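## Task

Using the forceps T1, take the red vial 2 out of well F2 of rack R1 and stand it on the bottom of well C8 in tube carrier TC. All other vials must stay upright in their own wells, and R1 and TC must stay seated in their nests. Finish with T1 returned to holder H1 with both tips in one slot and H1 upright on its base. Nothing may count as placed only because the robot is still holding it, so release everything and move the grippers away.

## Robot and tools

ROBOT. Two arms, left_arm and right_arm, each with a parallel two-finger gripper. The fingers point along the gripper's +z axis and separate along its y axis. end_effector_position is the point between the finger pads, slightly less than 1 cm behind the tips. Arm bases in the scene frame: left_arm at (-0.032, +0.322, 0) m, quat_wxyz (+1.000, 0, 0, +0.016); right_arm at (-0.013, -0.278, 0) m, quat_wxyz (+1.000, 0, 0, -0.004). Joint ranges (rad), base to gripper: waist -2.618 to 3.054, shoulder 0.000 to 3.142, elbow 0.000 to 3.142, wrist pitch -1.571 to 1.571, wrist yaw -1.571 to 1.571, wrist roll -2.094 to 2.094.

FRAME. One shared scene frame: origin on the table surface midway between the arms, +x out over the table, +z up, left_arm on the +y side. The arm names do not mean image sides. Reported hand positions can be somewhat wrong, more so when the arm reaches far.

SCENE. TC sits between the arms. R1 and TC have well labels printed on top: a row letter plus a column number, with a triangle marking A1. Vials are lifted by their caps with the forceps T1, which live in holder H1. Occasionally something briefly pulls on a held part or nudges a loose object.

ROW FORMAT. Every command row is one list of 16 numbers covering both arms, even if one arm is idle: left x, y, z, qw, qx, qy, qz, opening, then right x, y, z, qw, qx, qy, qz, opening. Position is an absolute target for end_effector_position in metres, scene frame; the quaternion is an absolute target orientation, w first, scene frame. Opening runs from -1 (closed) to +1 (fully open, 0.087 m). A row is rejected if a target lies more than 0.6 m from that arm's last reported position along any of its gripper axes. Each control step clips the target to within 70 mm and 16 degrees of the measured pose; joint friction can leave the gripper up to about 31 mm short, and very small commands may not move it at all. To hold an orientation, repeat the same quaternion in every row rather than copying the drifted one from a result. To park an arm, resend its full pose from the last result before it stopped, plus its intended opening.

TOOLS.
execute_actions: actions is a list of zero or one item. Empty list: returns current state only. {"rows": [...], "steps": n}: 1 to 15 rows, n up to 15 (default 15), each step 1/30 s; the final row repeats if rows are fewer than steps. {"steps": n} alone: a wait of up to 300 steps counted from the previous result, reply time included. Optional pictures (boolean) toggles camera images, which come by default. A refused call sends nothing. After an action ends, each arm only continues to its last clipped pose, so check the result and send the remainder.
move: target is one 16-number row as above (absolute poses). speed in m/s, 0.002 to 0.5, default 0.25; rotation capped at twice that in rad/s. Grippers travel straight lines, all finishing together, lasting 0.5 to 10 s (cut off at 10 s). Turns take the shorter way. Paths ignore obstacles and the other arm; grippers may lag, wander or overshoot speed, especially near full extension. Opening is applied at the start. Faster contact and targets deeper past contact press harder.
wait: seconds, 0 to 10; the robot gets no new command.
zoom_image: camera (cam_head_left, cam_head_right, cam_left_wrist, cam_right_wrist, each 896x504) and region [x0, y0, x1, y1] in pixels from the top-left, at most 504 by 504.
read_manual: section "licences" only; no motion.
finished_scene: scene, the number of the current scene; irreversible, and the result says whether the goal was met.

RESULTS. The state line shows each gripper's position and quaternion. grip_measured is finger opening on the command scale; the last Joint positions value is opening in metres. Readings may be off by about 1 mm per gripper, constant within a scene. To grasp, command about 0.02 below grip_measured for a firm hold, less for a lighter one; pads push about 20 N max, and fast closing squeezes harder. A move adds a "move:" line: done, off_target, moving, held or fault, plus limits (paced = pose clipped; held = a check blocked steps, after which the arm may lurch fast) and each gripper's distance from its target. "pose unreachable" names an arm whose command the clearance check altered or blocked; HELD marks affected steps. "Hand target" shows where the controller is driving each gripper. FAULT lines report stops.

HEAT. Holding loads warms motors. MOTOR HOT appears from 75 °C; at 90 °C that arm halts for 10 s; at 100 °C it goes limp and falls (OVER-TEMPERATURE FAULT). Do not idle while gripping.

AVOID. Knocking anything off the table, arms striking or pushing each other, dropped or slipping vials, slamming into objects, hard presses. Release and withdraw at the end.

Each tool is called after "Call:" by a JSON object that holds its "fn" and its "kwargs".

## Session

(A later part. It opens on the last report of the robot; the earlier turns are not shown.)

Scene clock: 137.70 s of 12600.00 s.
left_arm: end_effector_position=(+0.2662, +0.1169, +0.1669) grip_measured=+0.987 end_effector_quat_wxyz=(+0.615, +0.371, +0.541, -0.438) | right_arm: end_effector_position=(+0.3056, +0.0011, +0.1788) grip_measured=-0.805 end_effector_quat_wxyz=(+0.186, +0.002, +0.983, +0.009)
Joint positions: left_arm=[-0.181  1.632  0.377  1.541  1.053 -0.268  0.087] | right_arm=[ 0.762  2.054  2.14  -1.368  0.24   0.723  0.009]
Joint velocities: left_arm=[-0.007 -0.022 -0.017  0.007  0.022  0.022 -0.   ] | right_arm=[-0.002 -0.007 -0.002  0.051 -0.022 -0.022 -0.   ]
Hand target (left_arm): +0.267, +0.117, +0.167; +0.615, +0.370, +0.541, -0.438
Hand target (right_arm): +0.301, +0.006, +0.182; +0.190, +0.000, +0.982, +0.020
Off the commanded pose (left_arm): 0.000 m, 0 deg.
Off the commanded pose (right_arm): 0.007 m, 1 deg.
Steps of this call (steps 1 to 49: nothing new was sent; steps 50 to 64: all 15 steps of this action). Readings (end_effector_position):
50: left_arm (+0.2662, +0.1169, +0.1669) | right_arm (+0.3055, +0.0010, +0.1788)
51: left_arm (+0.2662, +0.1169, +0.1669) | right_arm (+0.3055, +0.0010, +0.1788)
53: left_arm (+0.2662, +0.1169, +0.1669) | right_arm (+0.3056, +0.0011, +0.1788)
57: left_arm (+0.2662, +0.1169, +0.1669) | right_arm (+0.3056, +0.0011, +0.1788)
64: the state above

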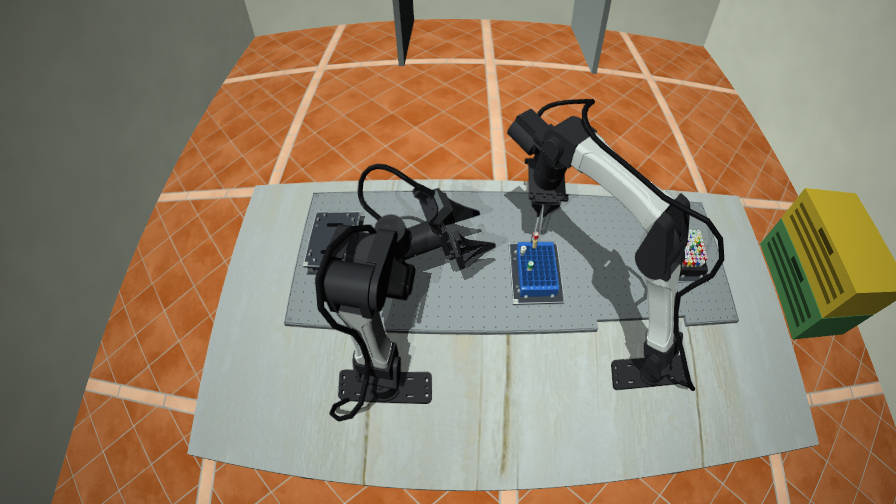

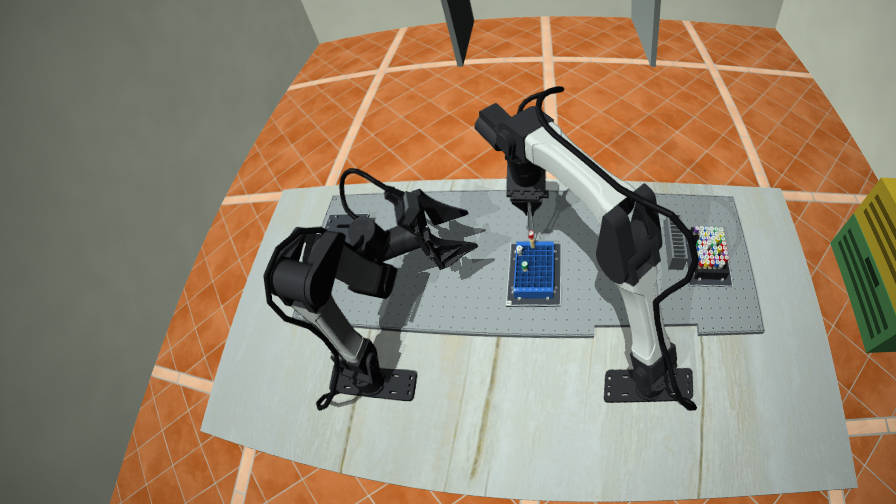

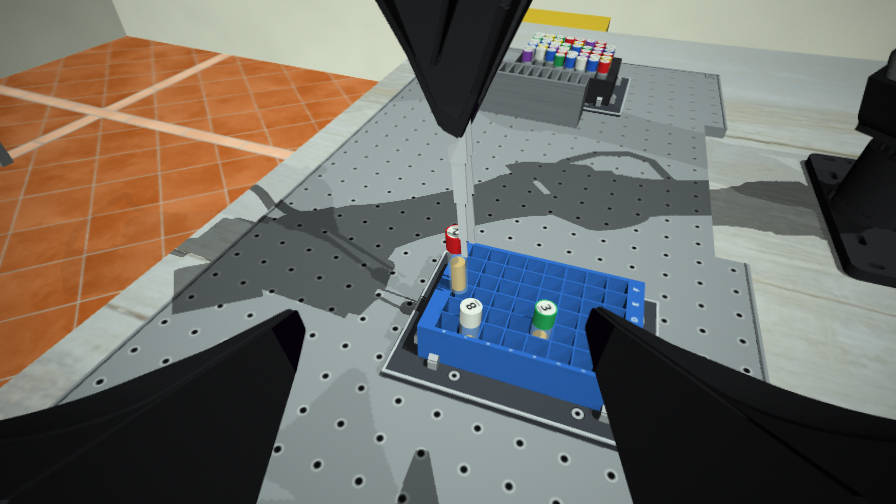

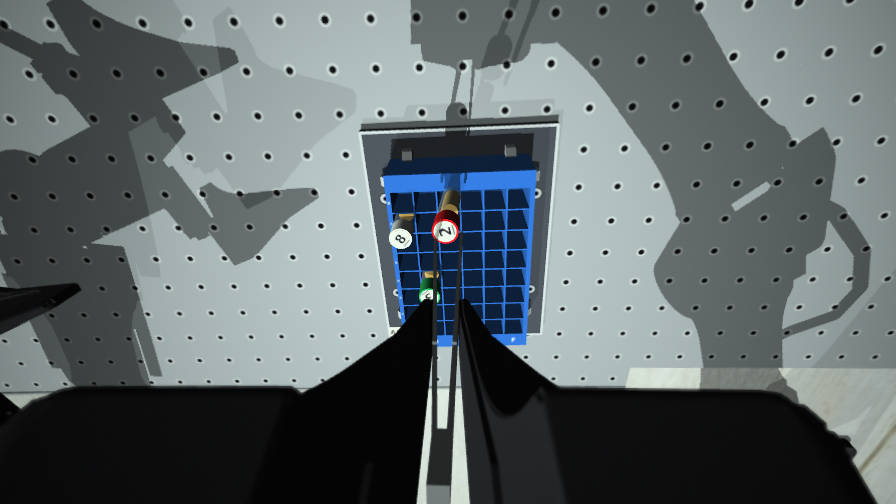

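Call:
{"fn": "execute_actions", "kwargs": {"actions": [{"rows":[[0.2666,0.117,0.167,0.615,0.37,0.541,-0.438,1,0.3015,0.006,0.182,0.191,0,0.982,0.02,-0.80],[0.2666,0.117,0.167,0.615,0.37,0.541,-0.438,1,0.302,0.006,0.182,0.192,0,0.982,0.021,-0.795],[0.2666,0.117,0.167,0.615,0.37,0.541,-0.438,1,0.3025,0.0065,0.182,0.193,0,0.982,0.022,-0.79],[0.2666,0.117,0.167,0.615,0.37,0.541,-0.438,1,0.303,0.007,0.182,0.195,0,0.981,0.023,-0.785]]}]}}

Call:
{"fn": "zoom_image", "kwargs": {"camera": "cam_left_wrist", "region": [400, 200, 550, 350]}}

Call:
{"fn": "zoom_image", "kwargs": {"camera": "cam_right_wrist", "region": [390, 150, 510, 270]}}

Scene clock: 144.13 s of 12600.00 s.
left_arm: end_effector_position=(+0.2662, +0.1169, +0.1669) grip_measured=+0.987 end_effector_quat_wxyz=(+0.615, +0.371, +0.541, -0.438) | right_arm: end_effector_position=(+0.3083, +0.0036, +0.1794) grip_measured=-0.785 end_effector_quat_wxyz=(+0.191, +0.003, +0.981, +0.014)
Joint positions: left_arm=[-0.181  1.632  0.377  1.541  1.053 -0.268  0.087] | right_arm=[ 0.762  2.054  2.14  -1.353  0.24   0.723  0.009]
Joint velocities: left_arm=[-0.007 -0.007  0.012  0.037  0.007  0.051 -0.   ] | right_arm=[ 0.002 -0.012 -0.017 -0.022 -0.051 -0.022 -0.001]
Hand target (left_arm): +0.267, +0.117, +0.167; +0.615, +0.370, +0.541, -0.438
Hand target (right_arm): +0.303, +0.007, +0.182; +0.195, +0.000, +0.981, +0.023
Off the commanded pose (left_arm): 0.000 m, 0 deg.
Off the commanded pose (right_arm): 0.007 m, 1 deg.
Steps of this call (steps 1 to 90: nothing new was sent; then 2.93 s passed at rest; steps 91 to 105: all 15 steps of this action). Readings (end_effector_position):
91: left_arm (+0.2662, +0.1169, +0.1669) | right_arm (+0.3056, +0.0011, +0.1788)
92: left_arm (+0.2662, +0.1169, +0.1669) | right_arm (+0.3057, +0.0012, +0.1788)
94: left_arm (+0.2662, +0.1169, +0.1669) | right_arm (+0.3063, +0.0017, +0.1789)
98: left_arm (+0.2662, +0.1169, +0.1669) | right_arm (+0.3076, +0.0030, +0.1792)
105: the state above

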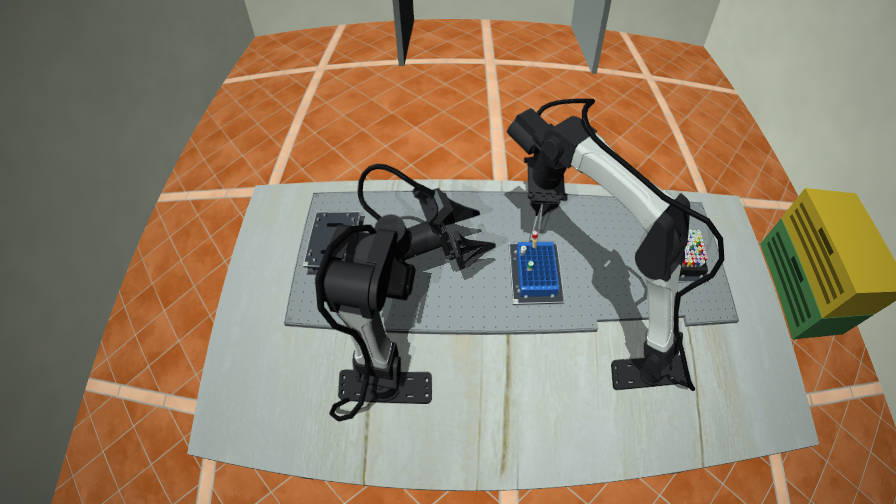

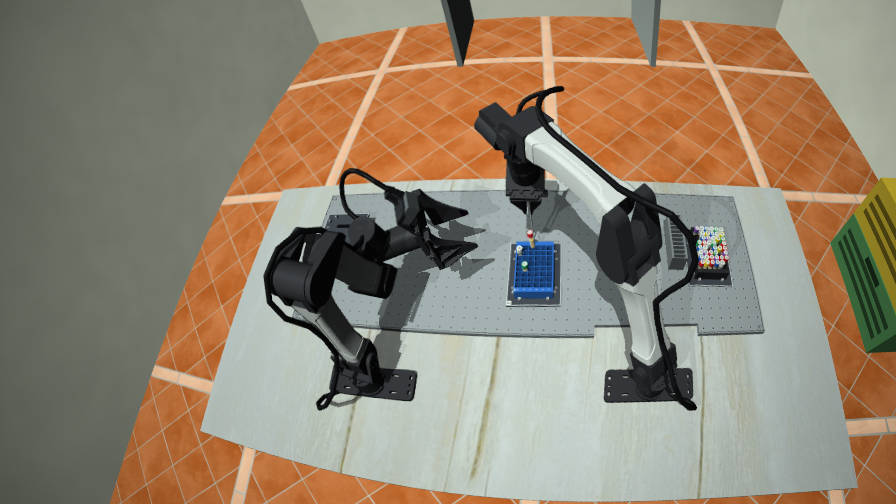

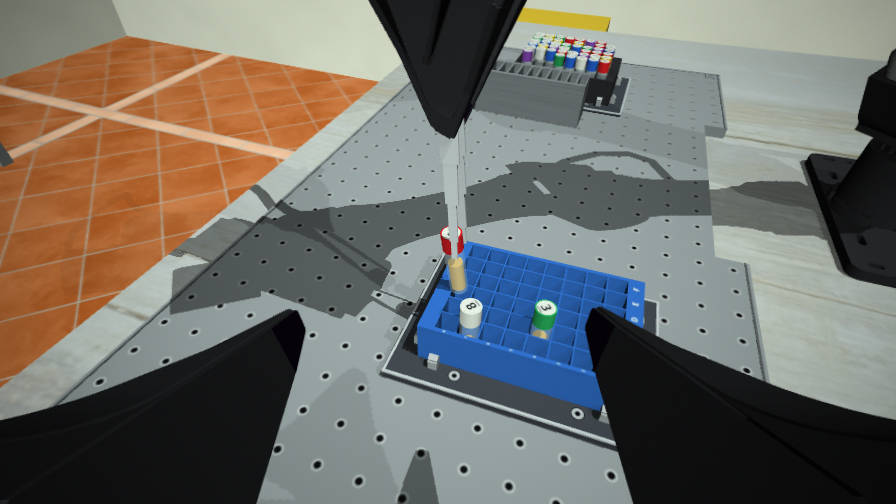

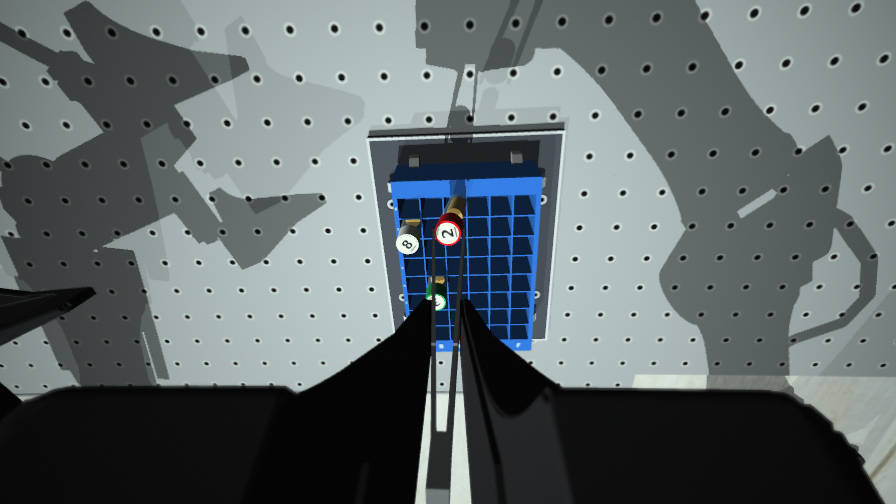

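Region (400, 200, 550, 350) of cam_left_wrist's 896x504 image, scaled by 3.360, with more detail than that image has.

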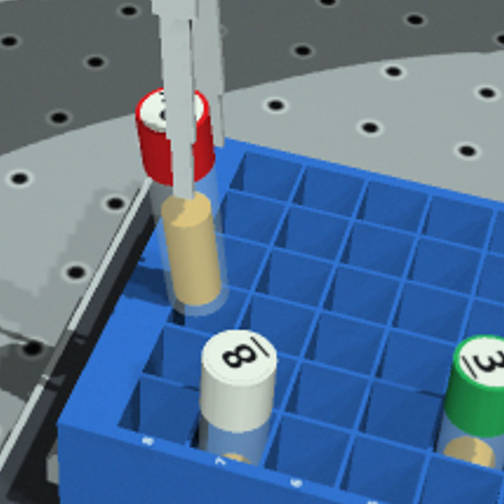

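Region (390, 150, 510, 270) of cam_right_wrist's 896x504 image, scaled by 4.200, with more detail than that image has.

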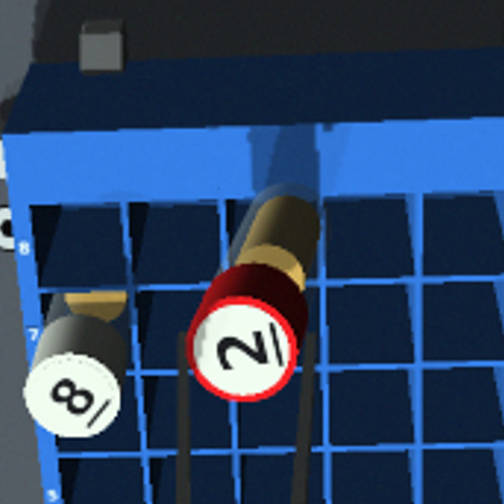

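Better. A little more, then regrip lightly.

Call:
{"fn": "execute_actions", "kwargs": {"actions": [{"rows":[[0.2666,0.117,0.167,0.615,0.37,0.541,-0.438,1,0.3038,0.0075,0.182,0.197,0,0.981,0.024,-0.78]]}], "pictures": false}}

Call:
{"fn": "execute_actions", "kwargs": {"actions": [{"rows":[[0.2666,0.117,0.167,0.615,0.37,0.541,-0.438,1,0.3038,0.0075,0.182,0.197,0,0.981,0.024,-0.79],[0.2666,0.117,0.167,0.615,0.37,0.541,-0.438,1,0.3038,0.0075,0.182,0.197,0,0.981,0.024,-0.795],[0.2666,0.117,0.167,0.615,0.37,0.541,-0.438,1,0.3038,0.0075,0.182,0.197,0,0.981,0.024,-0.80],[0.2666,0.117,0.167,0.615,0.37,0.541,-0.438,1,0.3038,0.0075,0.182,0.197,0,0.981,0.024,-0.805],[0.2666,0.117,0.167,0.615,0.37,0.541,-0.438,1,0.3038,0.0075,0.182,0.197,0,0.981,0.024,-0.812]]}]}}

Call:
{"fn": "zoom_image", "kwargs": {"camera": "cam_left_wrist", "region": [400, 200, 550, 350]}}

Call:
{"fn": "zoom_image", "kwargs": {"camera": "cam_right_wrist", "region": [390, 150, 510, 270]}}

Scene clock: 146.63 s of 12600.00 s.
left_arm: end_effector_position=(+0.2662, +0.1169, +0.1669) grip_measured=+0.987 end_effector_quat_wxyz=(+0.615, +0.371, +0.541, -0.438) | right_arm: end_effector_position=(+0.3077, +0.0031, +0.1773) grip_measured=-0.780 end_effector_quat_wxyz=(+0.190, +0.003, +0.982, +0.013)
Joint positions: left_arm=[-0.181  1.632  0.377  1.541  1.053 -0.268  0.087] | right_arm=[ 0.762  2.05   2.127 -1.346  0.24   0.723  0.01 ]
Joint velocities: left_arm=[-0.012 -0.002 -0.022 -0.066  0.007  0.022  0.   ] | right_arm=[-0.012 -0.012 -0.012  0.022 -0.095 -0.037 -0.001]
Hand target (left_arm): +0.267, +0.117, +0.167; +0.615, +0.370, +0.541, -0.438
Hand target (right_arm): +0.304, +0.007, +0.182; +0.196, +0.000, +0.980, +0.024
Off the commanded pose (left_arm): 0.000 m, 0 deg.
Off the commanded pose (right_arm): 0.008 m, 2 deg.
Steps of this call (steps 1 to 60: nothing new was sent; steps 61 to 75: all 15 steps of this action). Readings (end_effector_position):
61: left_arm (+0.2662, +0.1169, +0.1669) | right_arm (+0.3084, +0.0037, +0.1793)
62: left_arm (+0.2662, +0.1169, +0.1669) | right_arm (+0.3081, +0.0035, +0.1786)
64: left_arm (+0.2662, +0.1169, +0.1669) | right_arm (+0.3075, +0.0029, +0.1779)
68: left_arm (+0.2662, +0.1169, +0.1669) | right_arm (+0.3074, +0.0028, +0.1773)
75: the state above

Scene clock: 147.13 s of 12600.00 s.
left_arm: end_effector_position=(+0.2662, +0.1169, +0.1669) grip_measured=+0.987 end_effector_quat_wxyz=(+0.615, +0.371, +0.541, -0.438) | right_arm: end_effector_position=(+0.3079, +0.0032, +0.1774) grip_measured=-0.812 end_effector_quat_wxyz=(+0.190, +0.003, +0.982, +0.013)
Joint positions: left_arm=[-0.181  1.632  0.377  1.541  1.053 -0.268  0.087] | right_arm=[ 0.762  2.05   2.127 -1.345  0.24   0.723  0.008]
Joint velocities: left_arm=[-0.007  0.002 -0.002 -0.037 -0.007  0.037 -0.   ] | right_arm=[ 0.007 -0.012  0.017  0.051 -0.081  0.066 -0.   ]
Hand target (left_arm): +0.267, +0.117, +0.167; +0.615, +0.370, +0.541, -0.438
Hand target (right_arm): +0.304, +0.007, +0.182; +0.197, +0.000, +0.980, +0.024
Off the commanded pose (left_arm): 0.000 m, 0 deg.
Off the commanded pose (right_arm): 0.008 m, 2 deg.
Steps of this call (steps 1 to 15: all 15 steps of this action). Readings (end_effector_position):
1: left_arm (+0.2662, +0.1169, +0.1669) | right_arm (+0.3077, +0.0031, +0.1773)
2: left_arm (+0.2662, +0.1169, +0.1669) | right_arm (+0.3078, +0.0031, +0.1773)
4: left_arm (+0.2662, +0.1169, +0.1669) | right_arm (+0.3078, +0.0031, +0.1773)
8: left_arm (+0.2662, +0.1169, +0.1669) | right_arm (+0.3079, +0.0032, +0.1774)
15: the state above

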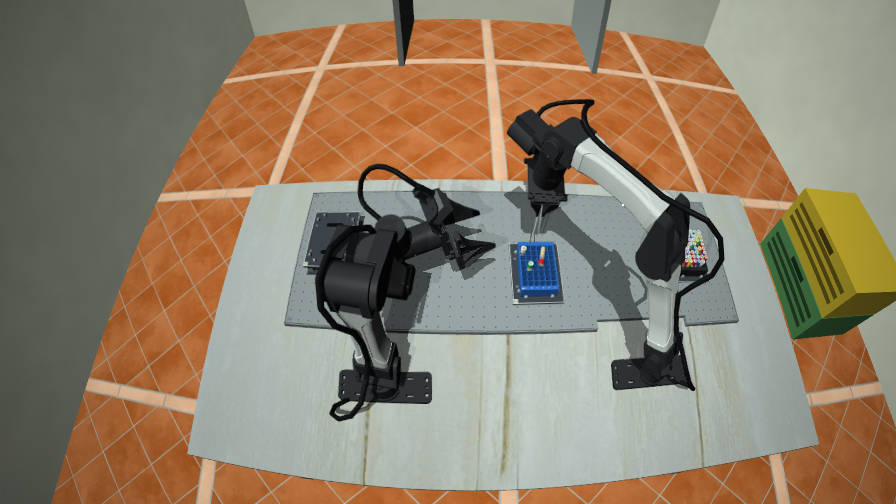

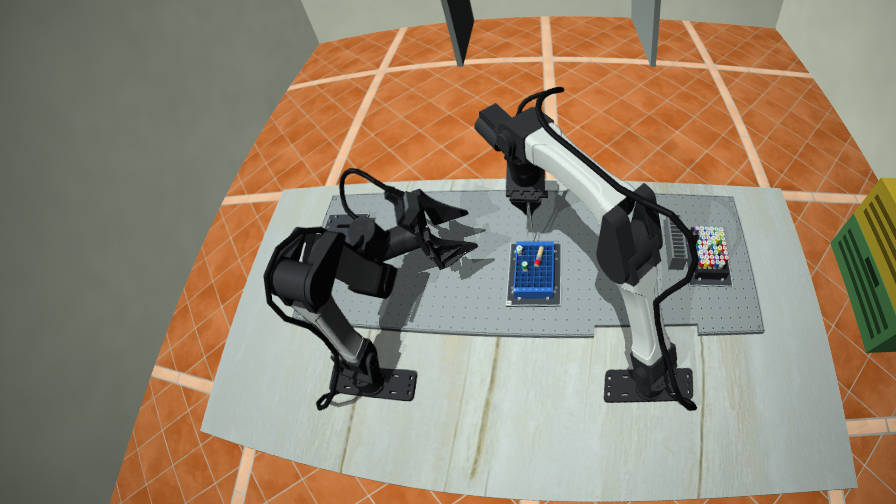

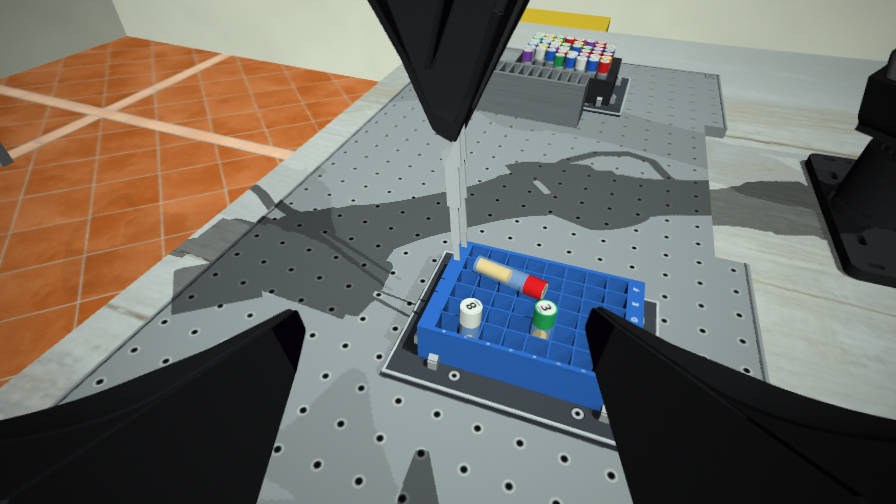

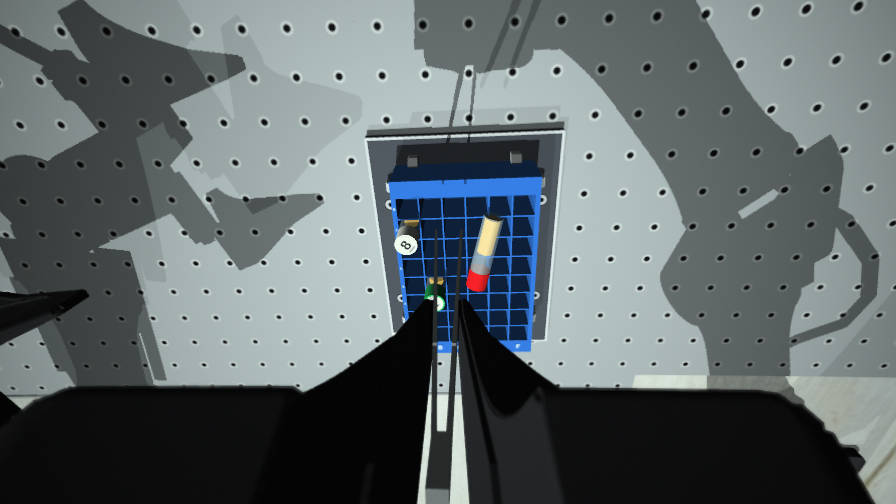

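Region (400, 200, 550, 350) of cam_left_wrist's 896x504 image, scaled by 3.360, with more detail than that image has.

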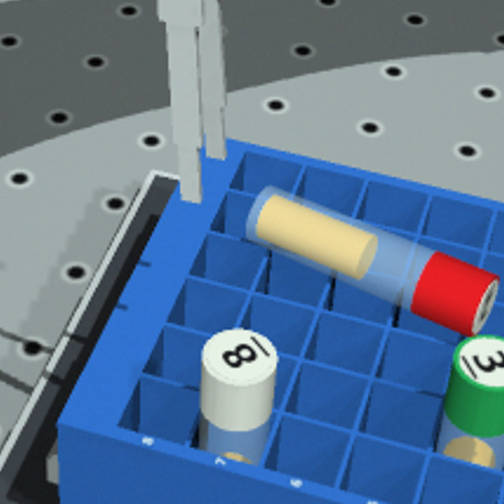

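Region (390, 150, 510, 270) of cam_right_wrist's 896x504 image, scaled by 4.200, with more detail than that image has.

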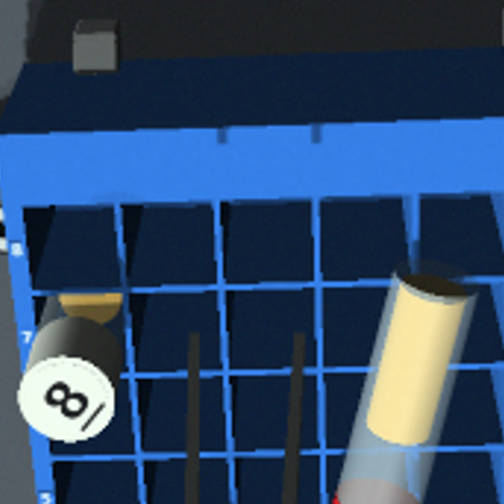

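Call:
{"fn": "move", "kwargs": {"target": [0.2666,0.117,0.167,0.615,0.37,0.541,-0.438,1,0.257,-0.010,0.172,0.205,0.111,0.972,-0.008,-0.765], "speed": 0.04}}

Call:
{"fn": "zoom_image", "kwargs": {"camera": "cam_left_wrist", "region": [450, 200, 600, 350]}}

Call:
{"fn": "zoom_image", "kwargs": {"camera": "cam_right_wrist", "region": [380, 140, 520, 280]}}

Scene clock: 151.40 s of 12600.00 s.
left_arm: end_effector_position=(+0.2662, +0.1169, +0.1669) grip_measured=+0.987 end_effector_quat_wxyz=(+0.615, +0.371, +0.541, -0.438) | right_arm: end_effector_position=(+0.2593, -0.0109, +0.1685) grip_measured=-0.765 end_effector_quat_wxyz=(+0.194, +0.109, +0.975, -0.012)
Joint positions: left_arm=[-0.181  1.632  0.377  1.541  1.053 -0.268  0.087] | right_arm=[ 0.843  1.886  1.863 -1.333  0.329  1.023  0.01 ]
Joint velocities: left_arm=[-0.002 -0.002  0.032 -0.11  -0.007 -0.037 -0.   ] | right_arm=[ 0.012  0.007 -0.017 -0.066 -0.007  0.007 -0.   ]
Hand target (left_arm): +0.267, +0.117, +0.167; +0.615, +0.370, +0.541, -0.438
Hand target (right_arm): +0.257, -0.010, +0.172; +0.204, +0.111, +0.973, -0.007
Off the commanded pose (left_arm): 0.000 m, 0 deg.
Off the commanded pose (right_arm): 0.004 m, 1 deg.
move: done

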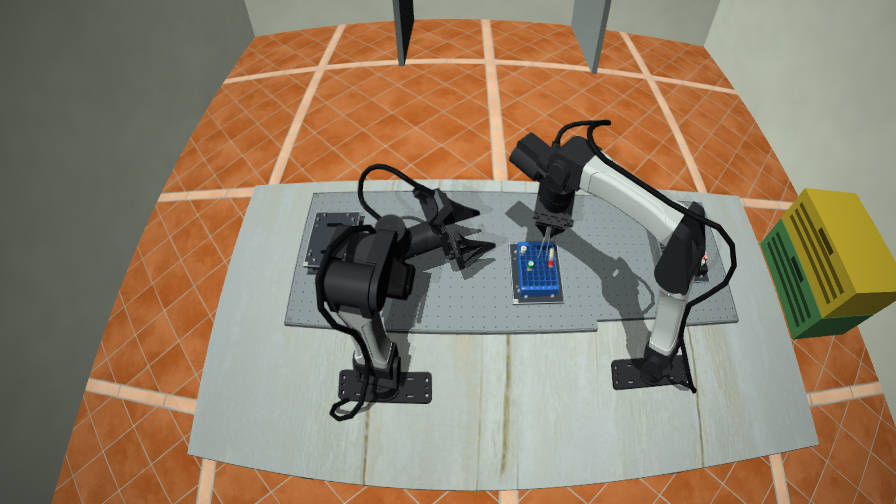

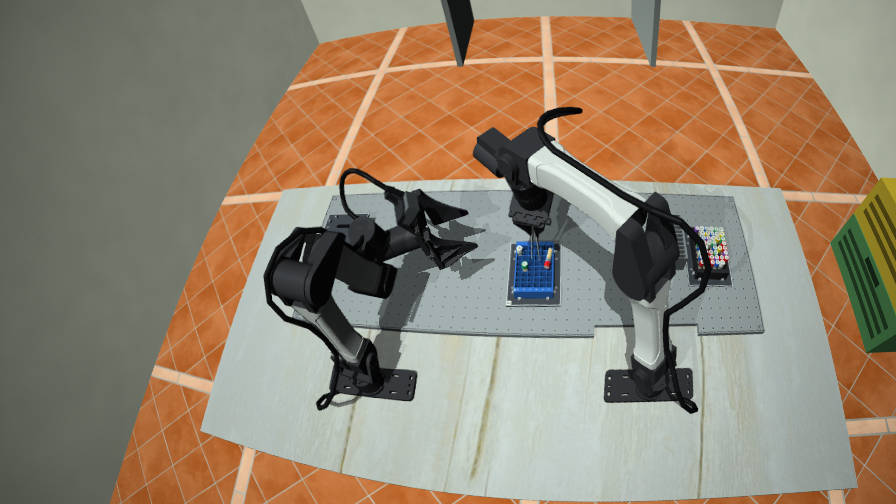

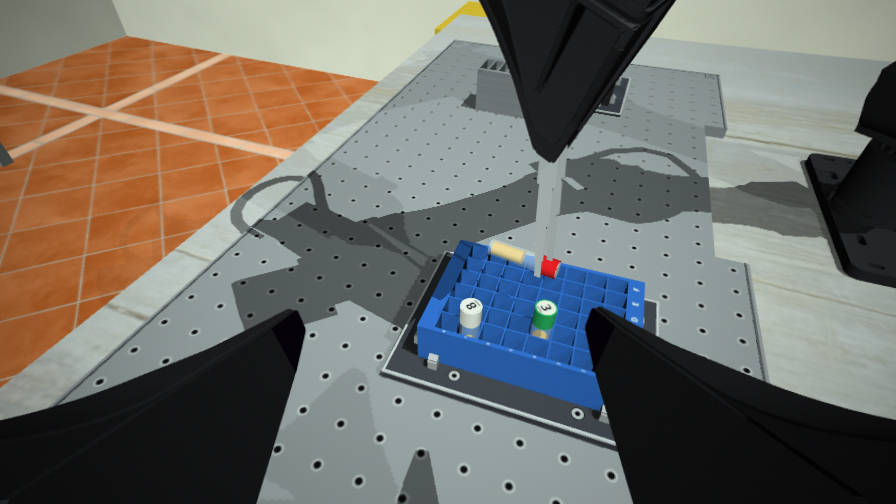

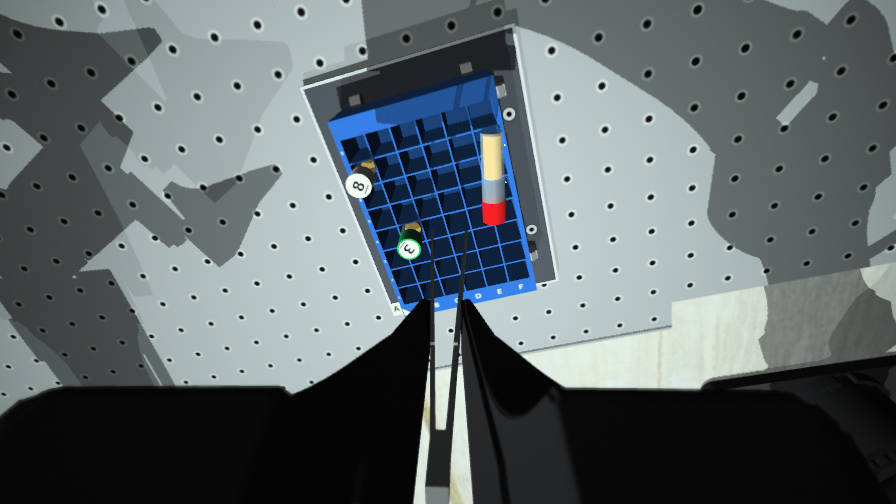

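Region (450, 200, 600, 350) of cam_left_wrist's 896x504 image, scaled by 3.360, with more detail than that image has.

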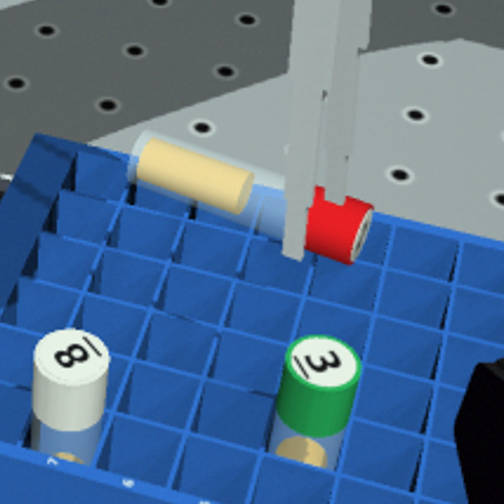

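Region (380, 140, 520, 280) of cam_right_wrist's 896x504 image, scaled by 3.600, with more detail than that image has.

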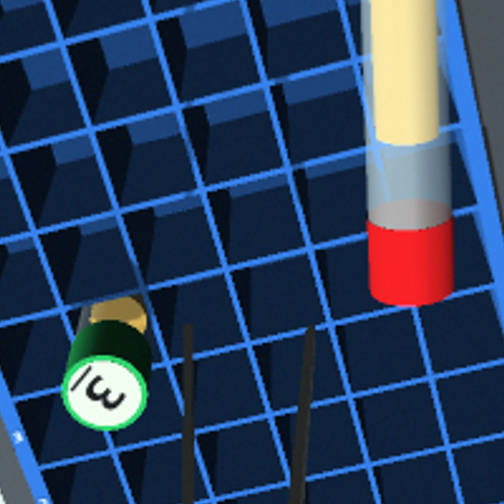

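Call:
{"fn": "move", "kwargs": {"target": [0.2666,0.117,0.167,0.615,0.37,0.541,-0.438,1,0.257,-0.037,0.172,0.205,0.111,0.972,-0.008,-0.765], "speed": 0.03}}

Call:
{"fn": "zoom_image", "kwargs": {"camera": "cam_left_wrist", "region": [470, 180, 620, 330]}}

Call:
{"fn": "zoom_image", "kwargs": {"camera": "cam_right_wrist", "region": [380, 140, 520, 280]}}

Scene clock: 153.77 s of 12600.00 s.
left_arm: end_effector_position=(+0.2662, +0.1169, +0.1669) grip_measured=+0.987 end_effector_quat_wxyz=(+0.615, +0.371, +0.541, -0.438) | right_arm: end_effector_position=(+0.2545, -0.0334, +0.1697) grip_measured=-0.765 end_effector_quat_wxyz=(+0.197, +0.109, +0.974, -0.014)
Joint positions: left_arm=[-0.181  1.632  0.377  1.541  1.053 -0.268  0.087] | right_arm=[ 0.814  1.8    1.756 -1.3    0.33   0.991  0.01 ]
Joint velocities: left_arm=[ 0.002  0.002 -0.007  0.022  0.007 -0.007  0.001] | right_arm=[-0.007 -0.002 -0.022  0.095 -0.037 -0.022 -0.001]
Hand target (left_arm): +0.267, +0.117, +0.167; +0.615, +0.370, +0.541, -0.438
Hand target (right_arm): +0.257, -0.037, +0.172; +0.205, +0.111, +0.972, -0.009
Off the commanded pose (left_arm): 0.000 m, 0 deg.
Off the commanded pose (right_arm): 0.005 m, 1 deg.
move: done

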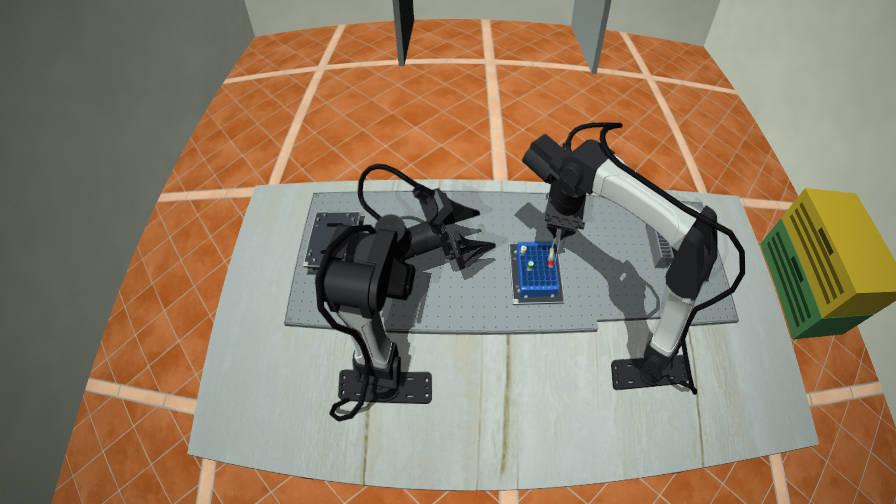

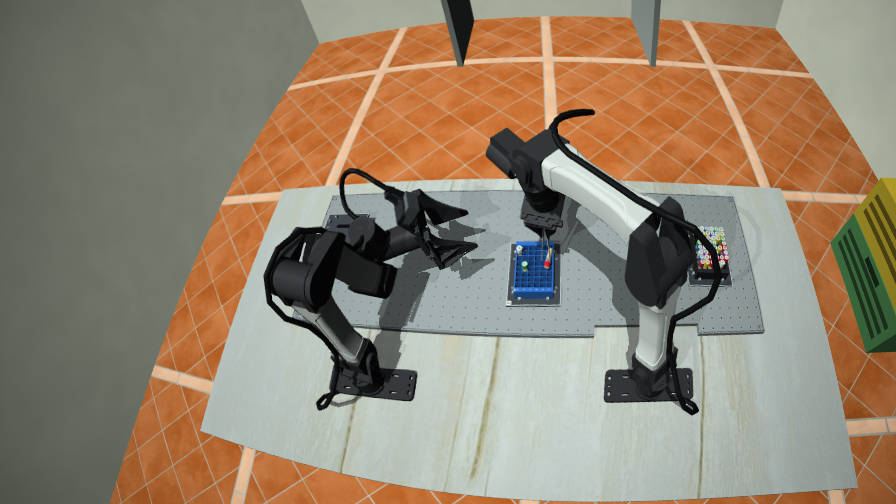

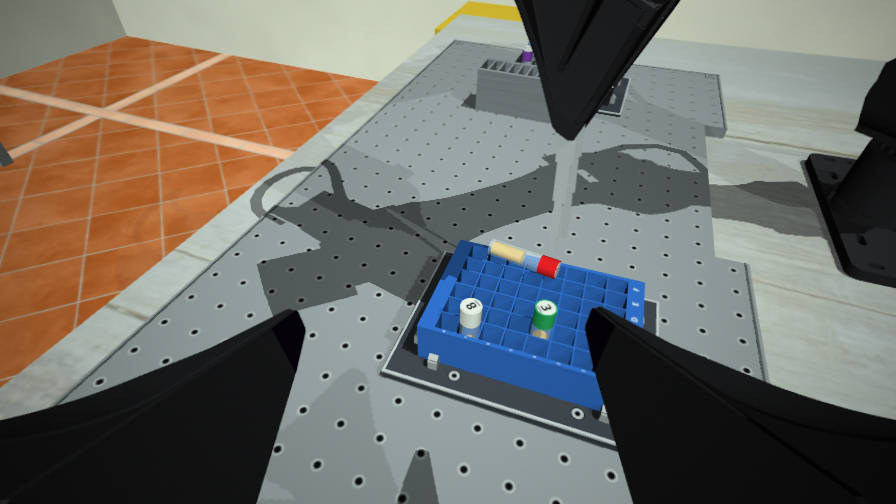

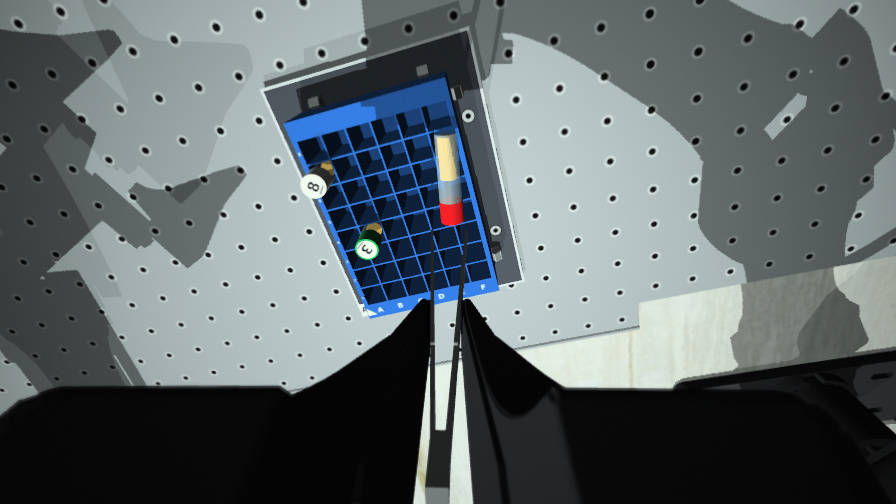

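Region (470, 180, 620, 330) of cam_left_wrist's 896x504 image, scaled by 3.360, with more detail than that image has.

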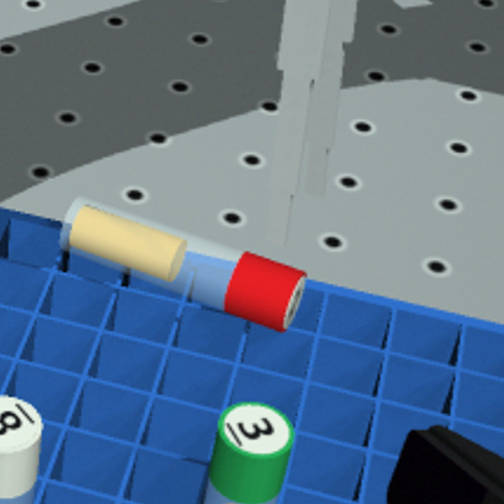

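Region (380, 140, 520, 280) of cam_right_wrist's 896x504 image, scaled by 3.600, with more detail than that image has.

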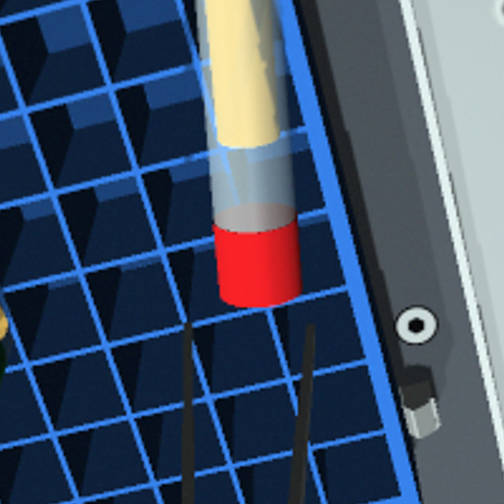

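Call:
{"fn": "move", "kwargs": {"target": [0.2666,0.117,0.167,0.615,0.37,0.541,-0.438,1,0.260,-0.040,0.15,0.205,0.111,0.972,-0.008,-0.755], "speed": 0.015}}

Call:
{"fn": "zoom_image", "kwargs": {"camera": "cam_left_wrist", "region": [470, 180, 620, 330]}}

Call:
{"fn": "zoom_image", "kwargs": {"camera": "cam_right_wrist", "region": [380, 140, 520, 280]}}

Scene clock: 156.57 s of 12600.00 s.
left_arm: end_effector_position=(+0.2662, +0.1169, +0.1669) grip_measured=+0.987 end_effector_quat_wxyz=(+0.615, +0.371, +0.541, -0.438) | right_arm: end_effector_position=(+0.2577, -0.0364, +0.1479) grip_measured=-0.755 end_effector_quat_wxyz=(+0.198, +0.108, +0.974, -0.015)
Joint positions: left_arm=[-0.181  1.632  0.377  1.541  1.053 -0.268  0.087] | right_arm=[ 0.802  1.786  1.651 -1.205  0.33   0.977  0.011]
Joint velocities: left_arm=[-0.017  0.002 -0.012 -0.066  0.007  0.007 -0.   ] | right_arm=[-0.002 -0.007 -0.012  0.037  0.051  0.037 -0.   ]
Hand target (left_arm): +0.267, +0.117, +0.167; +0.615, +0.370, +0.541, -0.438
Hand target (right_arm): +0.260, -0.040, +0.150; +0.205, +0.111, +0.972, -0.009
Off the commanded pose (left_arm): 0.000 m, 0 deg.
Off the commanded pose (right_arm): 0.005 m, 1 deg.
move: done

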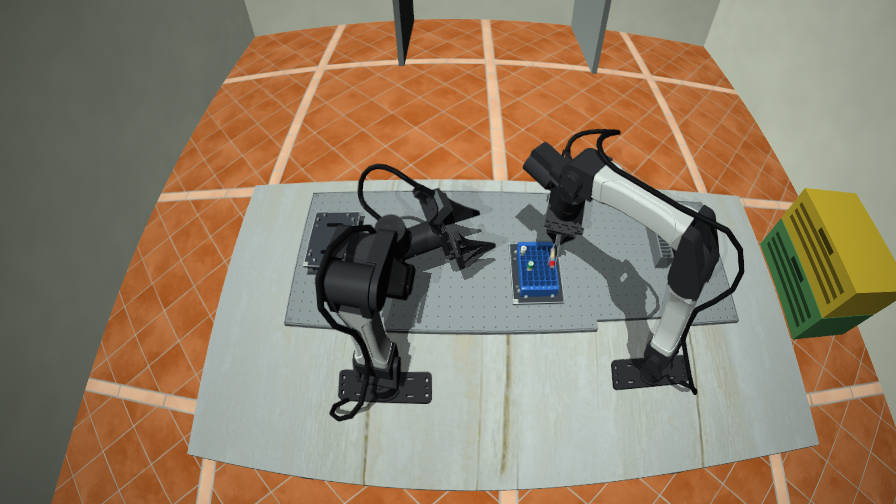

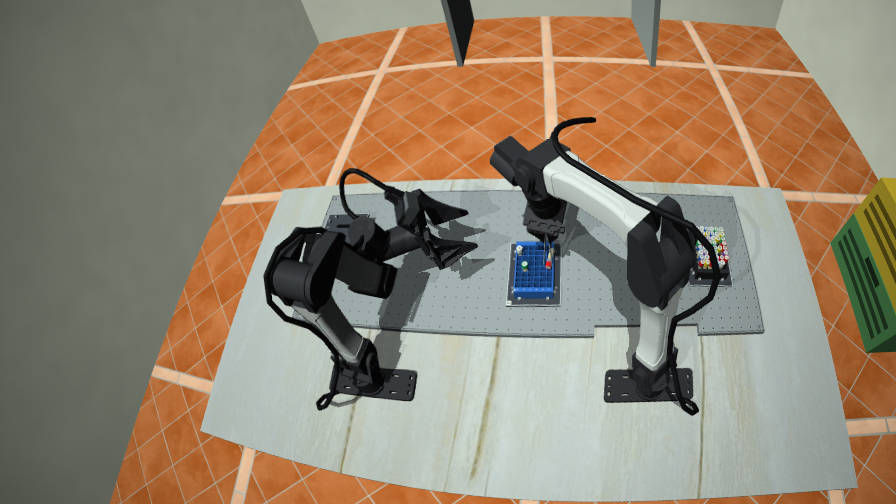

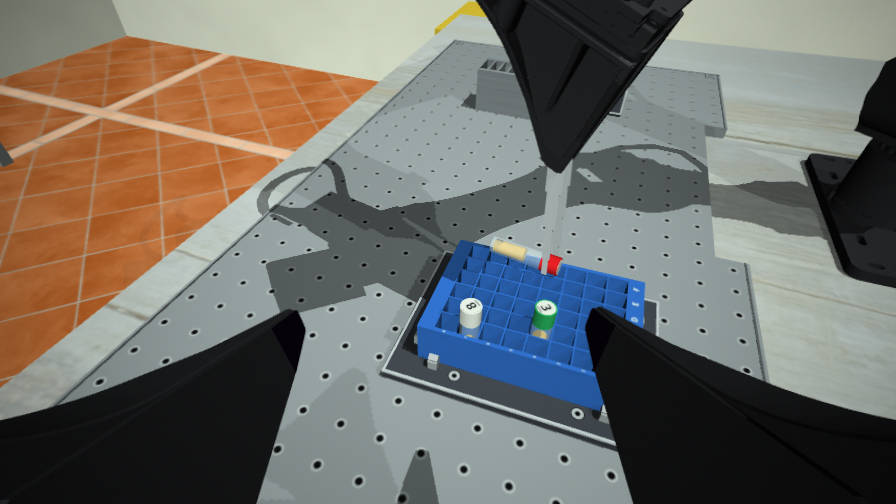

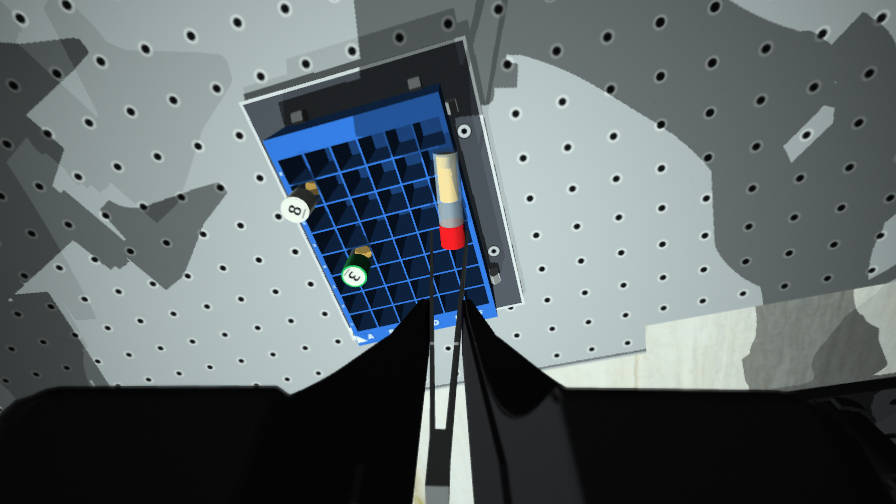

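Region (470, 180, 620, 330) of cam_left_wrist's 896x504 image, scaled by 3.360, with more detail than that image has.

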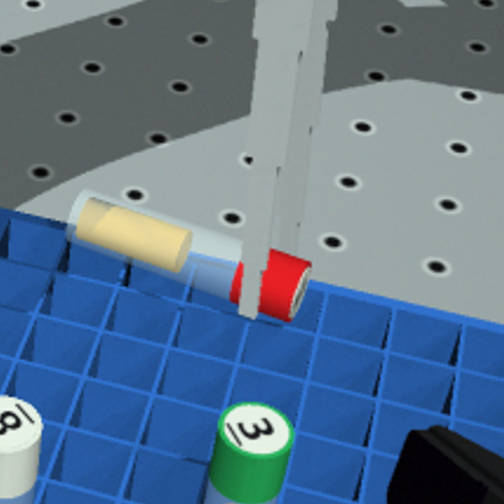

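Region (380, 140, 520, 280) of cam_right_wrist's 896x504 image, scaled by 3.600, with more detail than that image has.

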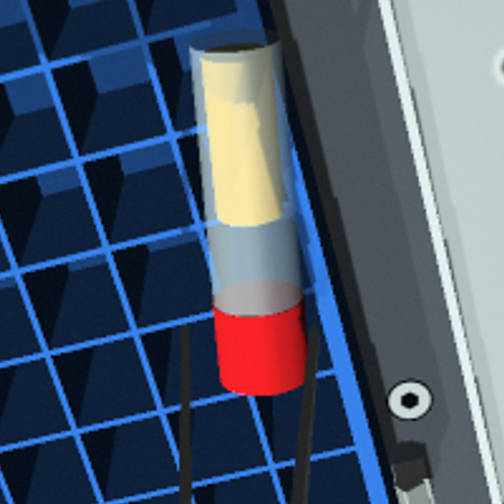

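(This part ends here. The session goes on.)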